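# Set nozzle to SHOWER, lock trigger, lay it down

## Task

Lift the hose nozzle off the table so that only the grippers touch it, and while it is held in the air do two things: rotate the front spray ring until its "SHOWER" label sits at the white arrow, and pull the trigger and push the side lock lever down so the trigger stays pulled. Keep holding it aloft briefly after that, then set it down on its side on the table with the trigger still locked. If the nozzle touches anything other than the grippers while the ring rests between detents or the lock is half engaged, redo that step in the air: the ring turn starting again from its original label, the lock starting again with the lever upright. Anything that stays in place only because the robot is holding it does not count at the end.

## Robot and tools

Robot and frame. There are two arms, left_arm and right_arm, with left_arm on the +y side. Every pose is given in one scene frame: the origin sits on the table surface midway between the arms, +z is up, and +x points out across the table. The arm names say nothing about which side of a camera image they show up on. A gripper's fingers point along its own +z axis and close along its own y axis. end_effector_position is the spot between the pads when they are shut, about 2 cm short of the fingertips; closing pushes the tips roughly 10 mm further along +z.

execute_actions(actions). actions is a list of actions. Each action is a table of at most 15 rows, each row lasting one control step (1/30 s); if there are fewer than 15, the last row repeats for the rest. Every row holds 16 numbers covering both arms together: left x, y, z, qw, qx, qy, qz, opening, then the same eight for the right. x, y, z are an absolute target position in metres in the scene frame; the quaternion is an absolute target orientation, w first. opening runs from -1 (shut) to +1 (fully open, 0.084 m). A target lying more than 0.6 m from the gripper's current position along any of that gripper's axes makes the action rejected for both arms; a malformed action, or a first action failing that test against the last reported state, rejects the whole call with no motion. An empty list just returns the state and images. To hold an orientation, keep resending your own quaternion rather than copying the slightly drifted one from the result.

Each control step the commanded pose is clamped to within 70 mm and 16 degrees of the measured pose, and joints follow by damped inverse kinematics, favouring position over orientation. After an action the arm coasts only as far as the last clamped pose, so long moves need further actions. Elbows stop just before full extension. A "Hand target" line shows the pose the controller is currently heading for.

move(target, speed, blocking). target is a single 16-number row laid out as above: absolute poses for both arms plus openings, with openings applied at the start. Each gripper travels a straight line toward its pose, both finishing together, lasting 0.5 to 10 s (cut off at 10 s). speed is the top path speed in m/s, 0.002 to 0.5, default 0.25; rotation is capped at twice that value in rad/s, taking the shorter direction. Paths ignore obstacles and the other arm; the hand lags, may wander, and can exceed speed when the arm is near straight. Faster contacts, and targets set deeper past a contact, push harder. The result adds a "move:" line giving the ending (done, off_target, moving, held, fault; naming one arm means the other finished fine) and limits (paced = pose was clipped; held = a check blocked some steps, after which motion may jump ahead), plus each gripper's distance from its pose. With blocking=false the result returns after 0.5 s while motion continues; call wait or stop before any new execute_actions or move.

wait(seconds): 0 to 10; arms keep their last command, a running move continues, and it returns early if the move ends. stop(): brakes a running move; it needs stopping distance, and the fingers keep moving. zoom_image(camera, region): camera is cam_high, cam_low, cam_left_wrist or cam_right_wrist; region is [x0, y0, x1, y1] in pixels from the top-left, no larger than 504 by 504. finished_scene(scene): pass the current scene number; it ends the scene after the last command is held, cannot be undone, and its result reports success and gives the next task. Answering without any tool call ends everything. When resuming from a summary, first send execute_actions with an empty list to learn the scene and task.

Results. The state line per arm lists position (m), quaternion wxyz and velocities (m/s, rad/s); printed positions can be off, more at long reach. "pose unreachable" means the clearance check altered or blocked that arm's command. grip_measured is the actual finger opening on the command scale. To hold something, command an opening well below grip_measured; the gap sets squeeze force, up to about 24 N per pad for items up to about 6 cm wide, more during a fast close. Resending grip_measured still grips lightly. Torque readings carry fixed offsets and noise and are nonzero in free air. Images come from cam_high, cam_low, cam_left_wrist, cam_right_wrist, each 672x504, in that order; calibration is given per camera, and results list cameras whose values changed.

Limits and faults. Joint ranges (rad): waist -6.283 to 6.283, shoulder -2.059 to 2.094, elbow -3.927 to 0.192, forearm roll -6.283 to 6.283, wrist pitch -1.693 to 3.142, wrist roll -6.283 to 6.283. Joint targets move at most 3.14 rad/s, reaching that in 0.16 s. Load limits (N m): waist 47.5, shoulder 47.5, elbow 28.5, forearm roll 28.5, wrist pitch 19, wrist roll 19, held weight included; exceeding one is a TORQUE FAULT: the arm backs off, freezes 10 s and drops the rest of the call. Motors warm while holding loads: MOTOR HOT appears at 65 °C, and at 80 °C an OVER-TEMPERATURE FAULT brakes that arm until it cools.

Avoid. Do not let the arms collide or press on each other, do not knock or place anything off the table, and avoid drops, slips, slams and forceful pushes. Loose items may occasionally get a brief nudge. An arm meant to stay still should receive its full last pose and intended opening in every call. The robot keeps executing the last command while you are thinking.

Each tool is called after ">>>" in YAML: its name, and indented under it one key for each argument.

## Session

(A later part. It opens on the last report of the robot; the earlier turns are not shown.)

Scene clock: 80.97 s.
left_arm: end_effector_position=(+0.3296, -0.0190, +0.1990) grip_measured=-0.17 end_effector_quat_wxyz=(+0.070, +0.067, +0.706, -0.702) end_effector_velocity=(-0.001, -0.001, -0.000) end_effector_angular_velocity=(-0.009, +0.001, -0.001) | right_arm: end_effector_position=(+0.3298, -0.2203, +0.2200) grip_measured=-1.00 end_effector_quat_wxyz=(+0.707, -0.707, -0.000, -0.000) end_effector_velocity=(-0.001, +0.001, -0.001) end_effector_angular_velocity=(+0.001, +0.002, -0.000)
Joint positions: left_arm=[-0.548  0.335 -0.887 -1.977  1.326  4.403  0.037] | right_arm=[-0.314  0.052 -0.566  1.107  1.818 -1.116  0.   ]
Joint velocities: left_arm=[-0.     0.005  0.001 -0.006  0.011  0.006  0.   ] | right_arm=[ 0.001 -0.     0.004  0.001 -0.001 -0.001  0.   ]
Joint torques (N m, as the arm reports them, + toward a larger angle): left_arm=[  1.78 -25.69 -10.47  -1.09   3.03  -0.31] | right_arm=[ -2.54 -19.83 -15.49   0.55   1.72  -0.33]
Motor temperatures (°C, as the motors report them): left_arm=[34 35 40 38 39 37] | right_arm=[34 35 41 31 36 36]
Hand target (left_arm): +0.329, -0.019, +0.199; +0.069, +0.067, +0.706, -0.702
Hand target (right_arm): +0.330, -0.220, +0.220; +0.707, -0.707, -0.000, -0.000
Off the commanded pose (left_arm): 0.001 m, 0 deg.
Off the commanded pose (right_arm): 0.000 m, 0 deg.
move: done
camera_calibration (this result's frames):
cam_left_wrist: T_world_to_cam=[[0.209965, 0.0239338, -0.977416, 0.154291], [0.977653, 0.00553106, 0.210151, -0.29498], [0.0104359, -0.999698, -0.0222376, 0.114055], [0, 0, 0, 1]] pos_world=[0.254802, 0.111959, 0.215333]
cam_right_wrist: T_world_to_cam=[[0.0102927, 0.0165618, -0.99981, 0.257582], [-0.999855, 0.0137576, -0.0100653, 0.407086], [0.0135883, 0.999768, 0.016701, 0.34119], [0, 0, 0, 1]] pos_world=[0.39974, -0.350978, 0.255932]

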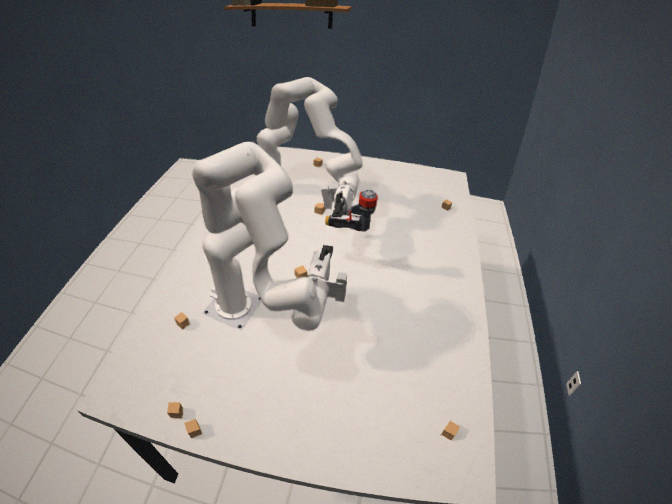

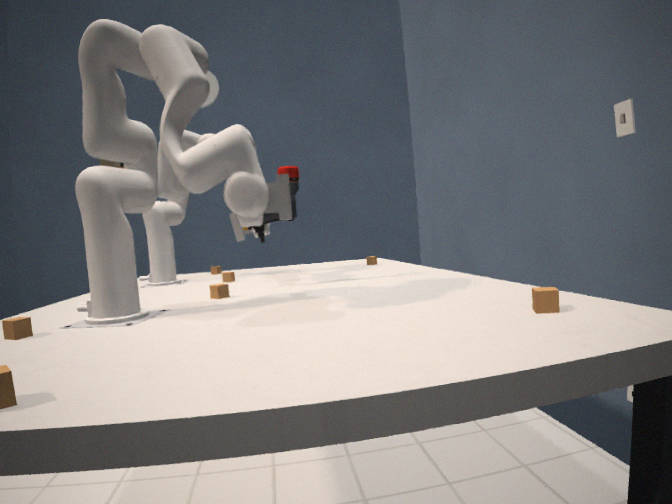

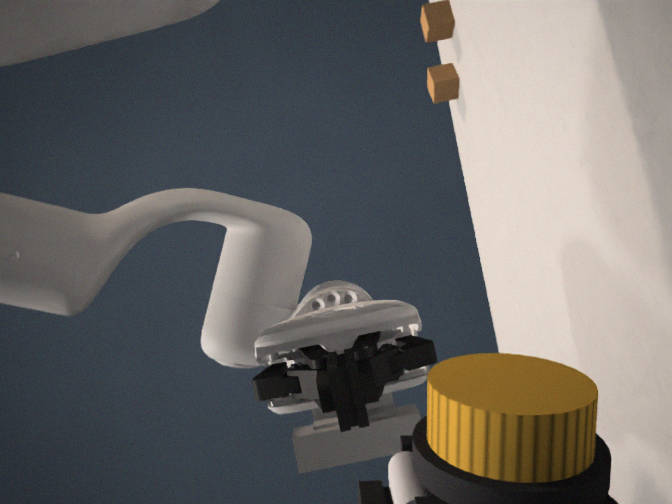

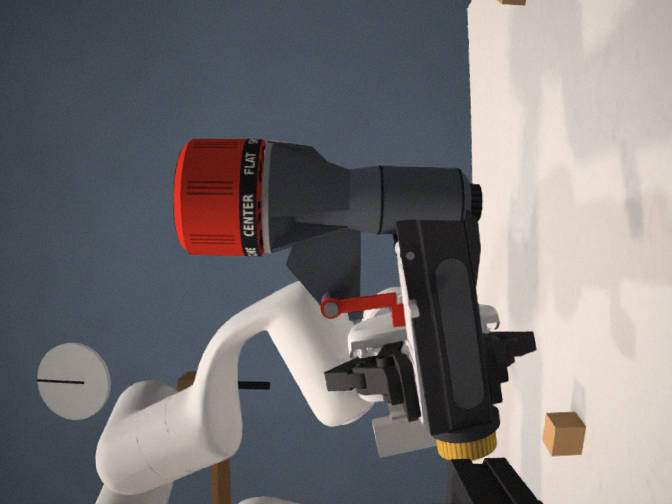

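>>> move:
  target: [0.33,-0.02,0.2,0.068,0.068,0.704,-0.704,-1,0.352,-0.078,0.241,0.707,-0.707,0,0,-1]
  speed: 0.08

>>> move:
  target: [0.33,-0.02,0.2,0.068,0.068,0.704,-0.704,-1,0.394,-0.078,0.241,0.707,-0.707,0,0,-1]
  speed: 0.03

>>> move:
  target: [0.33,-0.02,0.2,0.068,0.068,0.704,-0.704,-1,0.394,-0.078,0.252,0.707,-0.707,0,0,-1]
  speed: 0.02

>>> move:
  target: [0.33,-0.02,0.2,0.068,0.068,0.704,-0.704,-1,0.394,-0.1,0.25,0.707,-0.707,0,0,-1]
  speed: 0.05

>>> move:
  target: [0.33,-0.02,0.2,0.068,0.068,0.704,-0.704,-1,0.388,-0.1,0.283,0.707,-0.707,0,0,-1]
  speed: 0.05

Scene clock: 85.20 s.
left_arm: end_effector_position=(+0.3300, -0.0200, +0.2000) grip_measured=-0.17 end_effector_quat_wxyz=(+0.068, +0.068, +0.704, -0.704) end_effector_velocity=(-0.001, -0.001, +0.000) end_effector_angular_velocity=(-0.001, -0.000, -0.002) | right_arm: end_effector_position=(+0.3514, -0.0783, +0.2411) grip_measured=-1.00 end_effector_quat_wxyz=(+0.707, -0.707, -0.000, -0.000) end_effector_velocity=(+0.000, +0.002, -0.000) end_effector_angular_velocity=(-0.000, +0.001, -0.001)
Joint positions: left_arm=[-0.547  0.34  -0.893 -1.975  1.333  4.401  0.037] | right_arm=[ 0.173 -0.077 -0.482  1.543  1.589 -1.013  0.   ]
Joint velocities: left_arm=[-0.002  0.    -0.    -0.     0.001  0.     0.   ] | right_arm=[ 0.007  0.    -0.     0.006 -0.004  0.001  0.   ]
Joint torques (N m, as the arm reports them, + toward a larger angle): left_arm=[  1.53 -25.87 -10.39  -0.86   3.04  -0.25] | right_arm=[ -3.03 -18.   -17.69   0.84   1.8   -0.26]
Motor temperatures (°C, as the motors report them): left_arm=[34 35 39 38 39 37] | right_arm=[34 35 40 31 36 36]
Hand target (left_arm): +0.330, -0.020, +0.200; +0.068, +0.068, +0.704, -0.704
Hand target (right_arm): +0.351, -0.078, +0.241; +0.707, -0.707, -0.000, -0.000
Off the commanded pose (left_arm): 0.000 m, 0 deg.
Off the commanded pose (right_arm): 0.001 m, 0 deg.
move: done
camera_calibration (this result's frames):
cam_left_wrist: T_world_to_cam=[[0.209761, 0.0172421, -0.977601, 0.15514], [0.977735, 0.00230655, 0.20983, -0.295637], [0.0058728, -0.999849, -0.0163744, 0.113389], [0, 0, 0, 1]] pos_world=[0.255846, 0.111378, 0.215556]
cam_right_wrist: T_world_to_cam=[[0.0101872, 0.0171223, -0.999802, 0.276189], [-0.999853, 0.0139436, -0.00994894, 0.426922], [0.0137704, 0.999756, 0.0172618, 0.198344], [0, 0, 0, 1]] pos_world=[0.421315, -0.208977, 0.276958]

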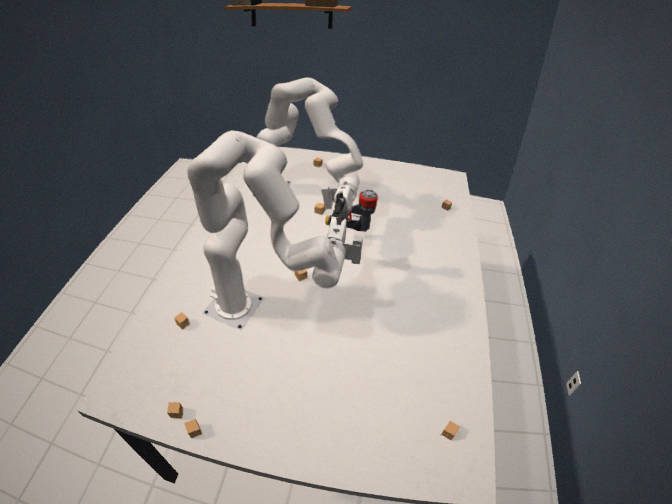

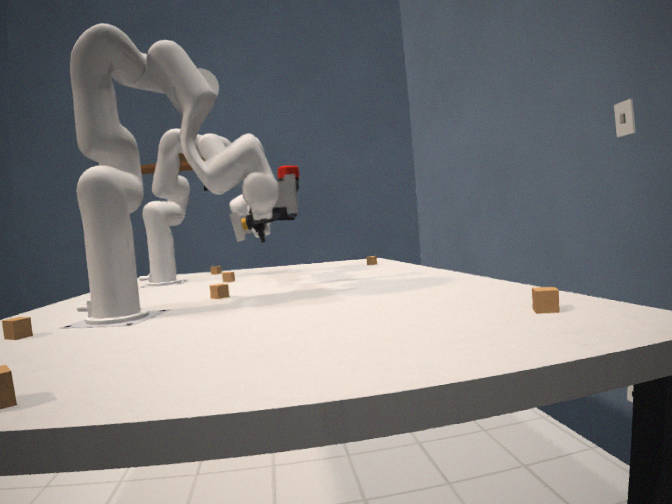

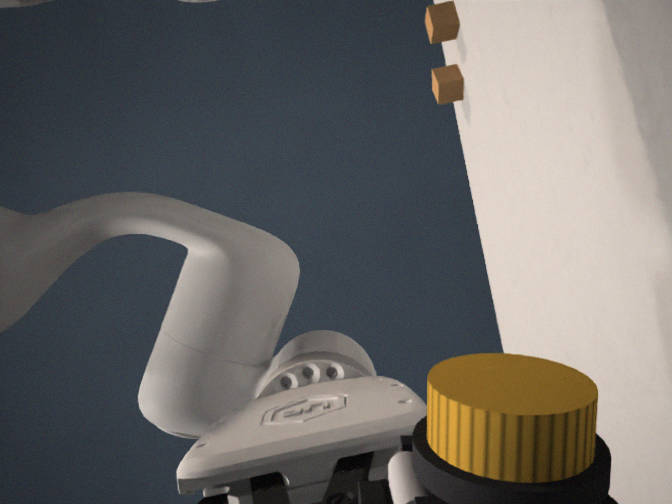

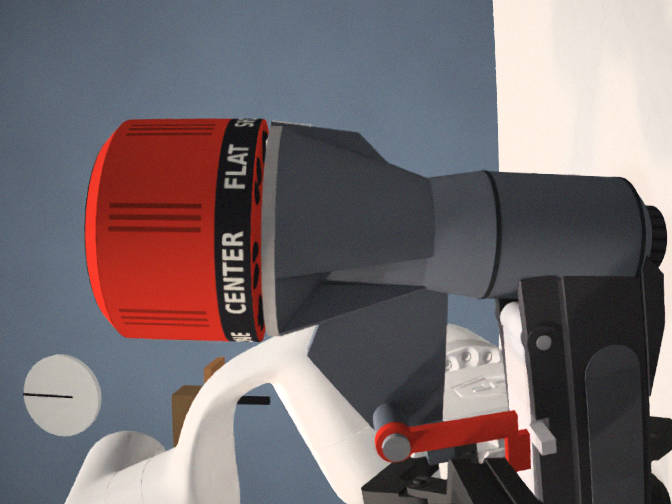

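Scene clock: 86.97 s.
left_arm: end_effector_position=(+0.3298, -0.0202, +0.2001) grip_measured=-0.17 end_effector_quat_wxyz=(+0.068, +0.068, +0.704, -0.704) end_effector_velocity=(+0.001, +0.001, -0.001) end_effector_angular_velocity=(+0.001, +0.001, +0.004) | right_arm: end_effector_position=(+0.3937, -0.0778, +0.2411) grip_measured=-1.00 end_effector_quat_wxyz=(+0.707, -0.707, -0.000, +0.000) end_effector_velocity=(+0.002, -0.000, -0.000) end_effector_angular_velocity=(-0.001, -0.000, -0.001)
Joint positions: left_arm=[-0.548  0.34  -0.893 -1.975  1.333  4.401  0.037] | right_arm=[ 0.179  0.048 -0.628  1.548  1.586 -0.991  0.   ]
Joint velocities: left_arm=[ 0.003  0.     0.001 -0.001 -0.001 -0.    -0.   ] | right_arm=[-0.001  0.006 -0.007 -0.001 -0.001  0.001  0.   ]
Joint torques (N m, as the arm reports them, + toward a larger angle): left_arm=[  1.76 -25.93 -10.47  -0.96   3.07  -0.3 ] | right_arm=[ -2.16 -22.06 -18.02   0.74   1.73  -0.26]
Motor temperatures (°C, as the motors report them): left_arm=[34 35 39 38 39 37] | right_arm=[34 35 40 31 36 36]
Hand target (left_arm): +0.330, -0.020, +0.200; +0.068, +0.068, +0.704, -0.704
Hand target (right_arm): +0.394, -0.078, +0.241; +0.707, -0.707, +0.000, -0.000
Off the commanded pose (left_arm): 0.000 m, 0 deg.
Off the commanded pose (right_arm): 0.000 m, 0 deg.
move: done
camera_calibration (this result's frames):
cam_left_wrist: T_world_to_cam=[[0.20995, 0.0169215, -0.977566, 0.155202], [0.977698, 0.00163258, 0.210007, -0.295478], [0.00514958, -0.999855, -0.0162013, 0.113375], [0, 0, 0, 1]] pos_world=[0.25572, 0.111215, 0.21561]
cam_right_wrist: T_world_to_cam=[[0.0100709, 0.016605, -0.999811, 0.275836], [-0.99986, 0.0135452, -0.0098464, 0.469169], [0.0133791, 0.99977, 0.0167391, 0.197516], [0, 0, 0, 1]] pos_world=[0.463683, -0.208406, 0.277097]

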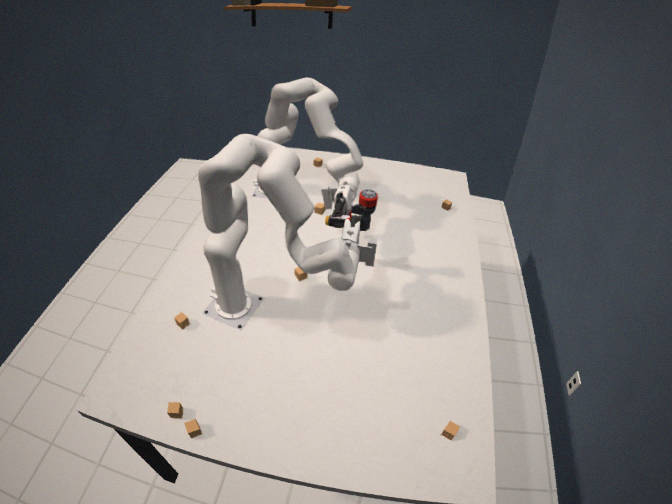

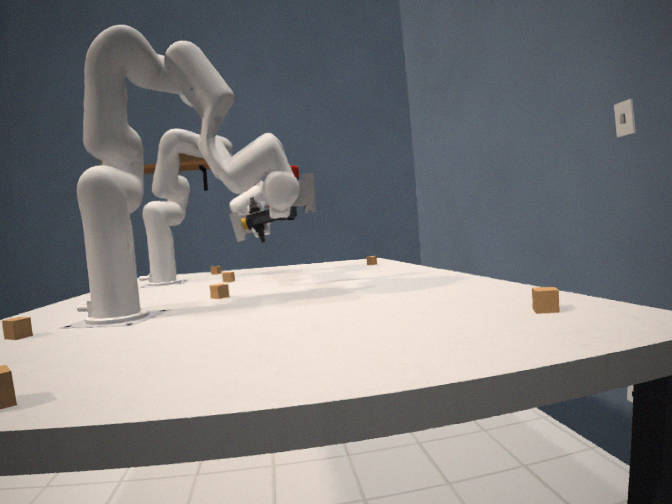

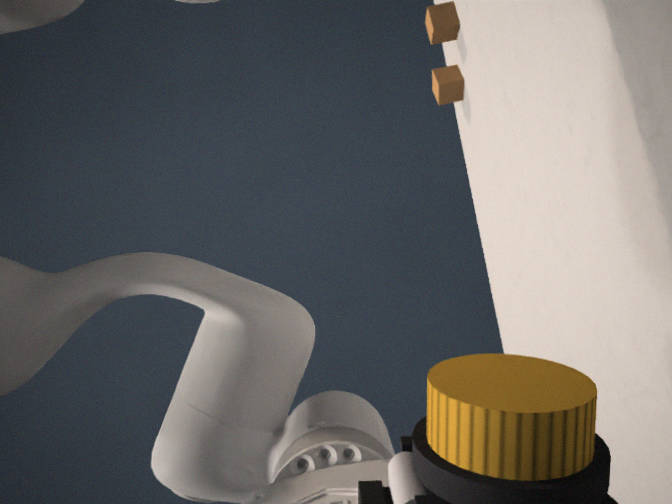

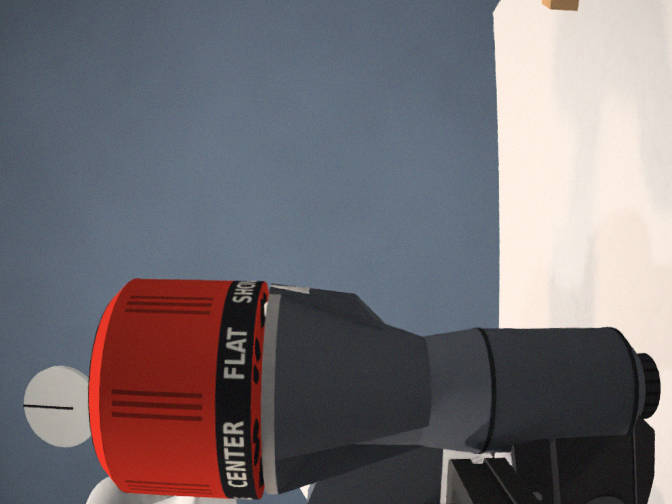

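Scene clock: 87.80 s.
left_arm: end_effector_position=(+0.3300, -0.0200, +0.2000) grip_measured=-0.17 end_effector_quat_wxyz=(+0.068, +0.068, +0.704, -0.704) end_effector_velocity=(+0.001, +0.001, -0.000) end_effector_angular_velocity=(+0.001, -0.000, +0.003) | right_arm: end_effector_position=(+0.3940, -0.0780, +0.2518) grip_measured=-1.00 end_effector_quat_wxyz=(+0.707, -0.707, -0.000, -0.000) end_effector_velocity=(-0.000, -0.000, +0.001) end_effector_angular_velocity=(-0.001, +0.003, +0.000)
Joint positions: left_arm=[-0.547  0.34  -0.893 -1.975  1.333  4.401  0.037] | right_arm=[ 0.178  0.017 -0.627  1.548  1.587 -0.961  0.   ]
Joint velocities: left_arm=[ 0.002 -0.    -0.    -0.    -0.001 -0.    -0.   ] | right_arm=[-0.    -0.006  0.002 -0.001 -0.     0.007  0.   ]
Joint torques (N m, as the arm reports them, + toward a larger angle): left_arm=[  1.8  -25.89 -10.44  -1.1    3.05  -0.28] | right_arm=[ -2.16 -21.64 -18.79   1.07   1.6   -0.44]
Motor temperatures (°C, as the motors report them): left_arm=[34 35 39 38 39 37] | right_arm=[34 35 40 31 36 36]
Hand target (left_arm): +0.330, -0.020, +0.200; +0.068, +0.068, +0.704, -0.704
Hand target (right_arm): +0.394, -0.078, +0.252; +0.707, -0.707, +0.000, -0.000
Off the commanded pose (left_arm): 0.000 m, 0 deg.
Off the commanded pose (right_arm): 0.000 m, 0 deg.
move: done
camera_calibration (this result's frames):
cam_left_wrist: T_world_to_cam=[[0.209761, 0.0172404, -0.977601, 0.155143], [0.977735, 0.00226532, 0.209829, -0.295634], [0.00583213, -0.999849, -0.0163814, 0.113404], [0, 0, 0, 1]] pos_world=[0.255848, 0.111382, 0.215558]
cam_right_wrist: T_world_to_cam=[[0.0100786, 0.0164934, -0.999813, 0.286444], [-0.999856, 0.0137992, -0.00985139, 0.469526], [0.0136341, 0.999769, 0.0166301, 0.197492], [0, 0, 0, 1]] pos_world=[0.463879, -0.208649, 0.287732]

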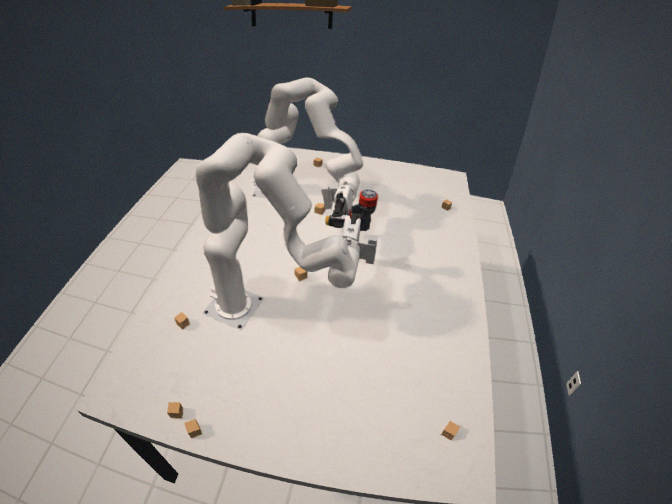

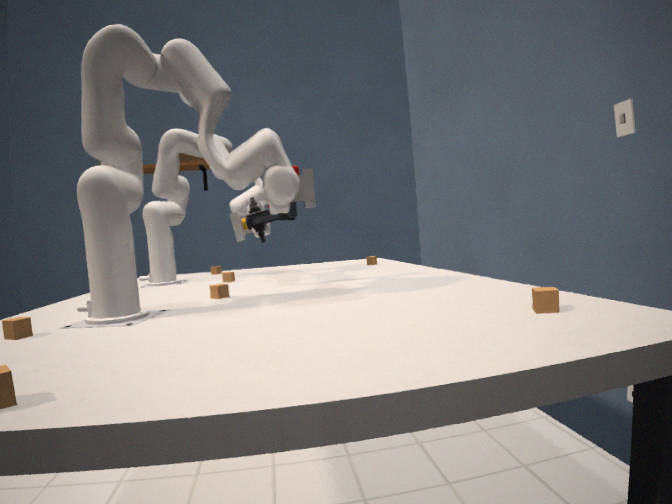

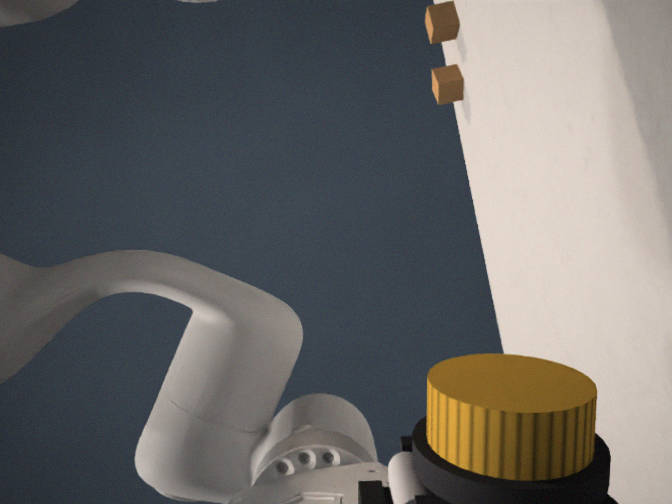

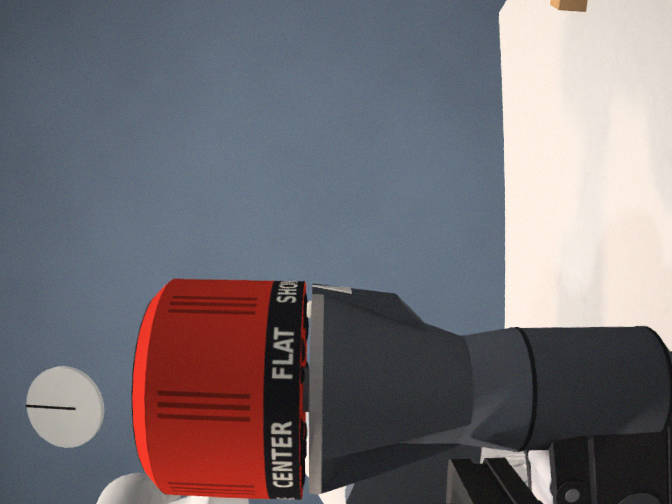

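Scene clock: 88.67 s.
left_arm: end_effector_position=(+0.3300, -0.0200, +0.2000) grip_measured=-0.17 end_effector_quat_wxyz=(+0.068, +0.068, +0.704, -0.704) end_effector_velocity=(-0.000, -0.001, +0.000) end_effector_angular_velocity=(+0.000, -0.000, -0.001) | right_arm: end_effector_position=(+0.3941, -0.0998, +0.2500) grip_measured=-1.00 end_effector_quat_wxyz=(+0.707, -0.707, -0.000, +0.000) end_effector_velocity=(+0.001, -0.002, +0.001) end_effector_angular_velocity=(+0.000, -0.003, +0.001)
Joint positions: left_arm=[-0.547  0.34  -0.893 -1.975  1.333  4.401  0.037] | right_arm=[ 0.11   0.027 -0.632  1.491  1.626 -0.967  0.   ]
Joint velocities: left_arm=[-0.001  0.    -0.    -0.    -0.     0.     0.   ] | right_arm=[-0.006  0.001 -0.003 -0.005  0.004 -0.001  0.   ]
Joint torques (N m, as the arm reports them, + toward a larger angle): left_arm=[  1.64 -25.87 -10.37  -1.03   2.99  -0.26] | right_arm=[ -2.18 -21.69 -18.66   0.88   1.63  -0.22]
Motor temperatures (°C, as the motors report them): left_arm=[34 35 39 38 39 37] | right_arm=[34 35 40 31 36 36]
Hand target (left_arm): +0.330, -0.020, +0.200; +0.068, +0.068, +0.704, -0.704
Hand target (right_arm): +0.394, -0.100, +0.250; +0.707, -0.707, +0.000, +0.000
Off the commanded pose (left_arm): 0.000 m, 0 deg.
Off the commanded pose (right_arm): 0.000 m, 0 deg.
move: done
camera_calibration (this result's frames):
cam_left_wrist: T_world_to_cam=[[0.209758, 0.017245, -0.977601, 0.155141], [0.977736, 0.00228072, 0.209827, -0.295638], [0.0058481, -0.999849, -0.0163827, 0.113404], [0, 0, 0, 1]] pos_world=[0.25585, 0.111386, 0.215556]
cam_right_wrist: T_world_to_cam=[[0.0100395, 0.0163882, -0.999815, 0.285044], [-0.999857, 0.013771, -0.00981423, 0.469879], [0.0136076, 0.999771, 0.0165241, 0.219321], [0, 0, 0, 1]] pos_world=[0.463966, -0.230413, 0.285979]

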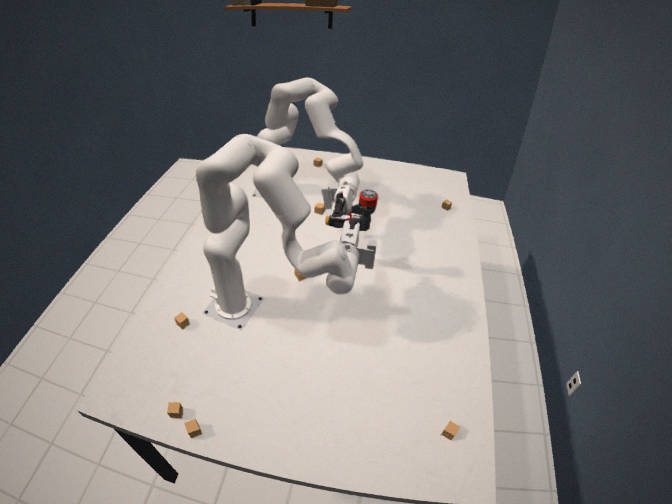

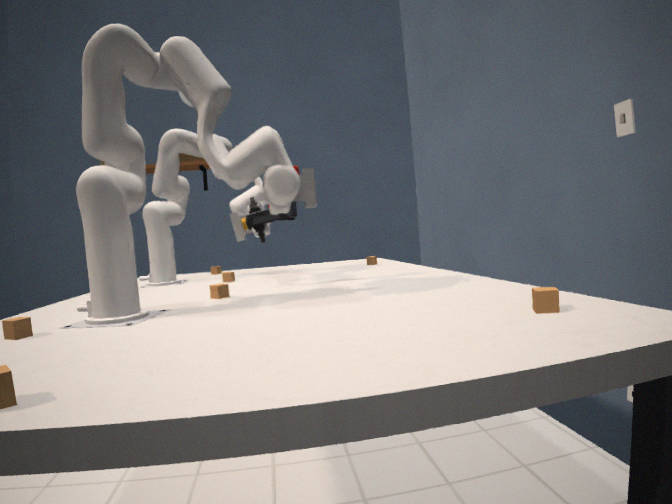

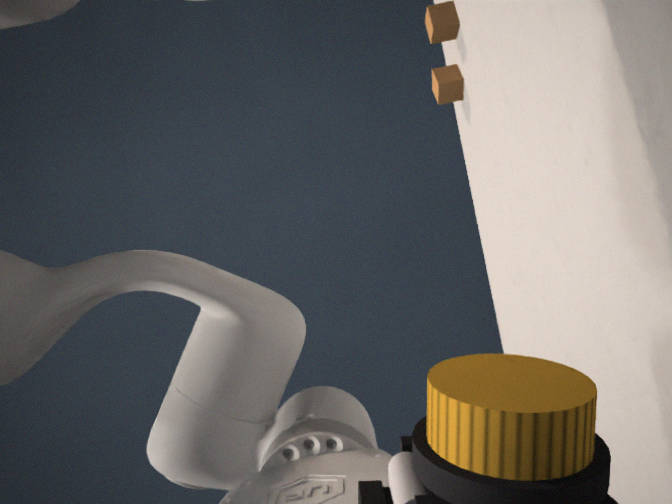

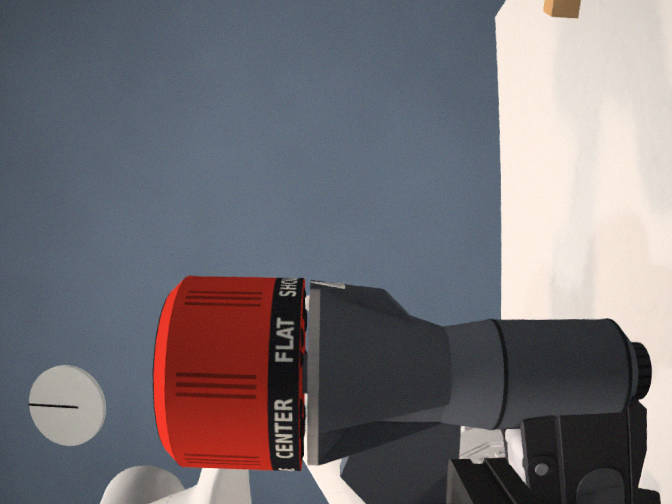

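Scene clock: 89.73 s.
left_arm: end_effector_position=(+0.3300, -0.0200, +0.2000) grip_measured=-0.17 end_effector_quat_wxyz=(+0.068, +0.068, +0.704, -0.704) end_effector_velocity=(+0.000, +0.000, +0.000) end_effector_angular_velocity=(-0.001, +0.000, +0.001) | right_arm: end_effector_position=(+0.3880, -0.1000, +0.2827) grip_measured=-1.00 end_effector_quat_wxyz=(+0.707, -0.707, +0.000, +0.000) end_effector_velocity=(-0.001, -0.000, +0.002) end_effector_angular_velocity=(-0.000, +0.002, -0.000)
Joint positions: left_arm=[-0.547  0.34  -0.893 -1.975  1.333  4.401  0.037] | right_arm=[ 0.106 -0.083 -0.611  1.493  1.635 -0.879  0.   ]
Joint velocities: left_arm=[ 0.001  0.     0.    -0.     0.001  0.    -0.   ] | right_arm=[-0.    -0.008  0.003 -0.     0.     0.007  0.   ]
Joint torques (N m, as the arm reports them, + toward a larger angle): left_arm=[  1.77 -26.05 -10.38  -0.93   3.08  -0.39] | right_arm=[ -2.86 -20.1  -19.89   0.9    1.63  -0.22]
Motor temperatures (°C, as the motors report them): left_arm=[34 35 39 38 39 37] | right_arm=[34 35 40 31 36 36]
Hand target (left_arm): +0.330, -0.020, +0.200; +0.068, +0.068, +0.704, -0.704
Hand target (right_arm): +0.388, -0.100, +0.283; +0.707, -0.707, +0.000, -0.000
Off the commanded pose (left_arm): 0.000 m, 0 deg.
Off the commanded pose (right_arm): 0.000 m, 0 deg.
move: done
camera_calibration (this result's frames):
cam_left_wrist: T_world_to_cam=[[0.209758, 0.0172449, -0.977601, 0.155141], [0.977736, 0.00228109, 0.209827, -0.295638], [0.00584843, -0.999849, -0.0163824, 0.113404], [0, 0, 0, 1]] pos_world=[0.25585, 0.111386, 0.215557]
cam_right_wrist: T_world_to_cam=[[0.00983406, 0.0165057, -0.999815, 0.317864], [-0.999858, 0.0138096, -0.0096065, 0.464063], [0.0136485, 0.999768, 0.0166392, 0.219058], [0, 0, 0, 1]] pos_world=[0.457882, -0.230662, 0.318619]

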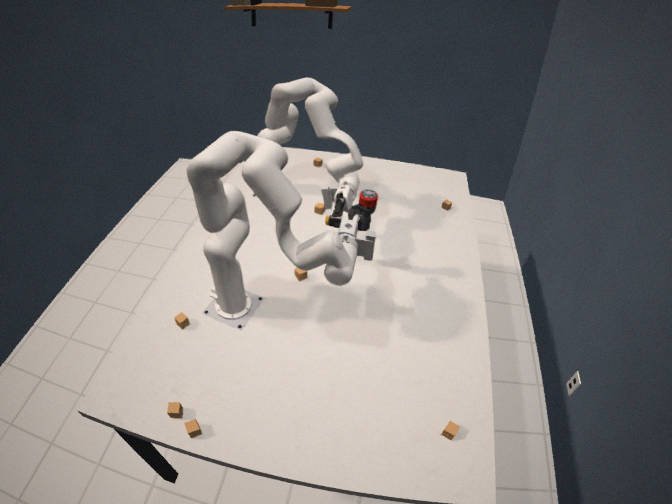

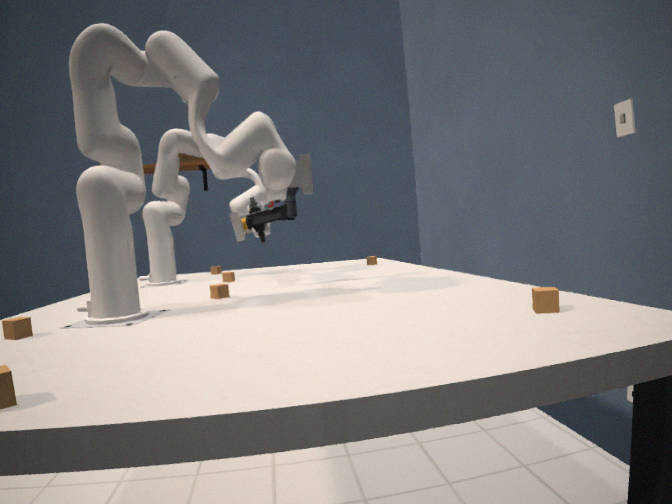

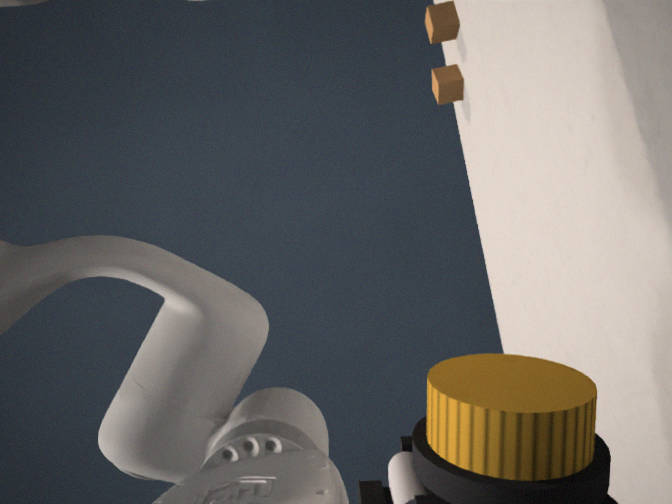

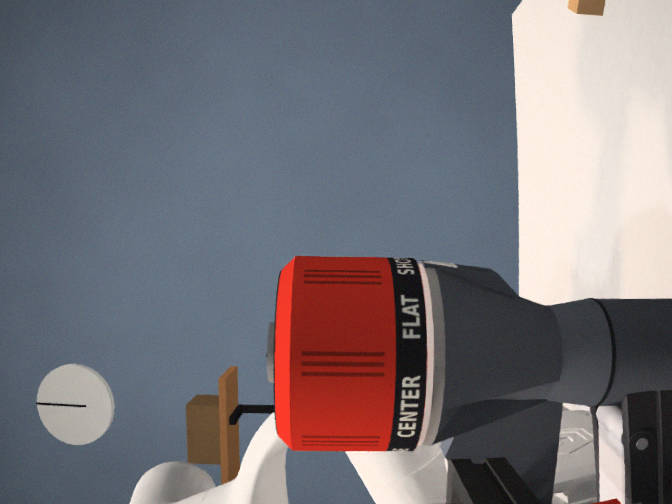

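>>> move:
  target: [0.33,-0.02,0.2,0.068,0.068,0.704,-0.704,-1,0.33,-0.22,0.22,0.707,-0.707,0,0,-1]

Scene clock: 91.73 s.
left_arm: end_effector_position=(+0.3300, -0.0200, +0.2000) grip_measured=-0.17 end_effector_quat_wxyz=(+0.068, +0.068, +0.704, -0.704) end_effector_velocity=(+0.000, -0.000, -0.000) end_effector_angular_velocity=(+0.001, -0.000, -0.000) | right_arm: end_effector_position=(+0.3306, -0.2198, +0.2200) grip_measured=-1.00 end_effector_quat_wxyz=(+0.707, -0.707, -0.000, +0.000) end_effector_velocity=(-0.001, -0.002, -0.001) end_effector_angular_velocity=(+0.001, +0.002, +0.001)
Joint positions: left_arm=[-0.547  0.34  -0.893 -1.975  1.333  4.401  0.037] | right_arm=[-0.312  0.053 -0.567  1.11   1.817 -1.114  0.   ]
Joint velocities: left_arm=[-0.     0.    -0.     0.    -0.001  0.    -0.   ] | right_arm=[-0.007  0.004 -0.001 -0.007  0.002 -0.003  0.   ]
Joint torques (N m, as the arm reports them, + toward a larger angle): left_arm=[  1.78 -25.78 -10.47  -1.     3.01  -0.38] | right_arm=[ -2.74 -20.25 -15.87   0.8    1.8   -0.51]
Motor temperatures (°C, as the motors report them): left_arm=[34 35 39 38 39 37] | right_arm=[34 35 40 31 36 36]
Hand target (left_arm): +0.330, -0.020, +0.200; +0.068, +0.068, +0.704, -0.704
Hand target (right_arm): +0.330, -0.220, +0.220; +0.707, -0.707, +0.000, +0.000
Off the commanded pose (left_arm): 0.000 m, 0 deg.
Off the commanded pose (right_arm): 0.001 m, 0 deg.
move: done
camera_calibration (this result's frames):
cam_left_wrist: T_world_to_cam=[[0.209758, 0.0172449, -0.977601, 0.155141], [0.977736, 0.0022809, 0.209827, -0.295638], [0.00584826, -0.999849, -0.0163826, 0.113404], [0, 0, 0, 1]] pos_world=[0.25585, 0.111386, 0.215556]
cam_right_wrist: T_world_to_cam=[[0.0100099, 0.0158792, -0.999824, 0.257549], [-0.99986, 0.0135777, -0.00979463, 0.407706], [0.0134198, 0.999782, 0.0160129, 0.34089], [0, 0, 0, 1]] pos_world=[0.400496, -0.350441, 0.256038]

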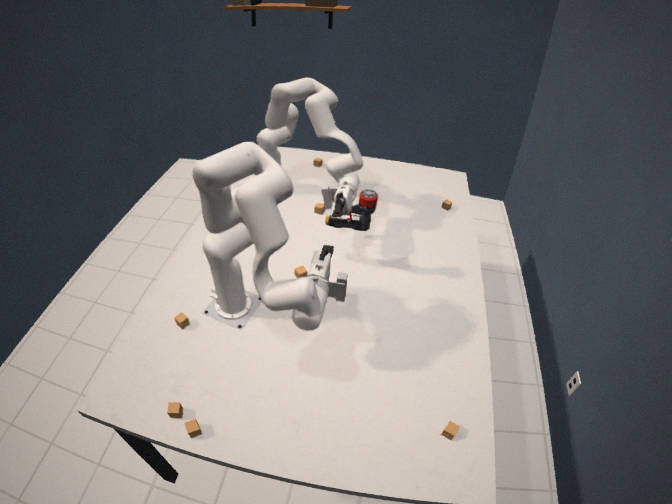

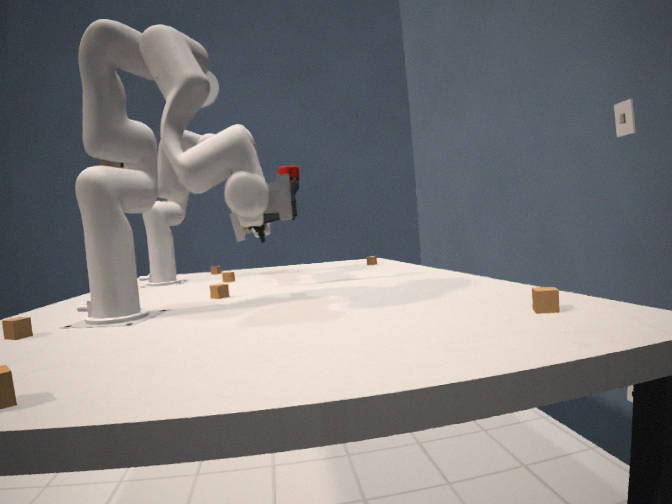

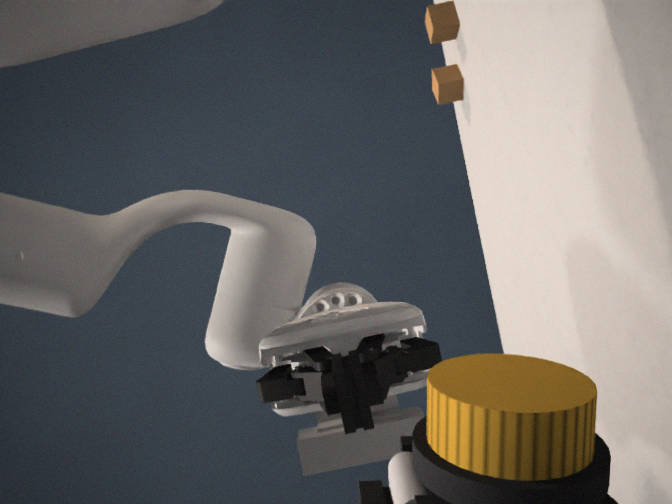

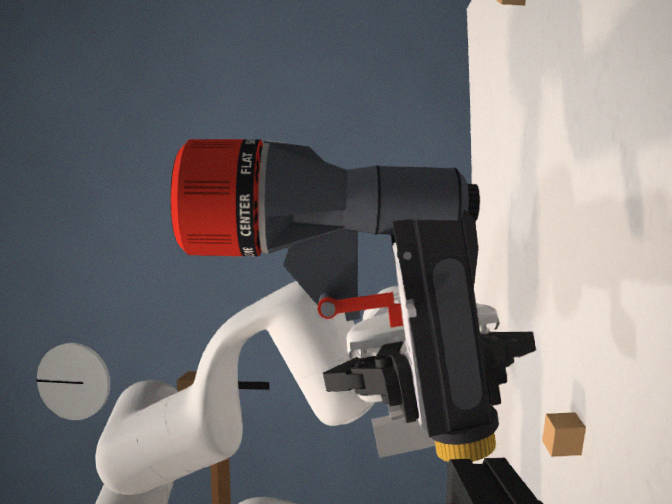

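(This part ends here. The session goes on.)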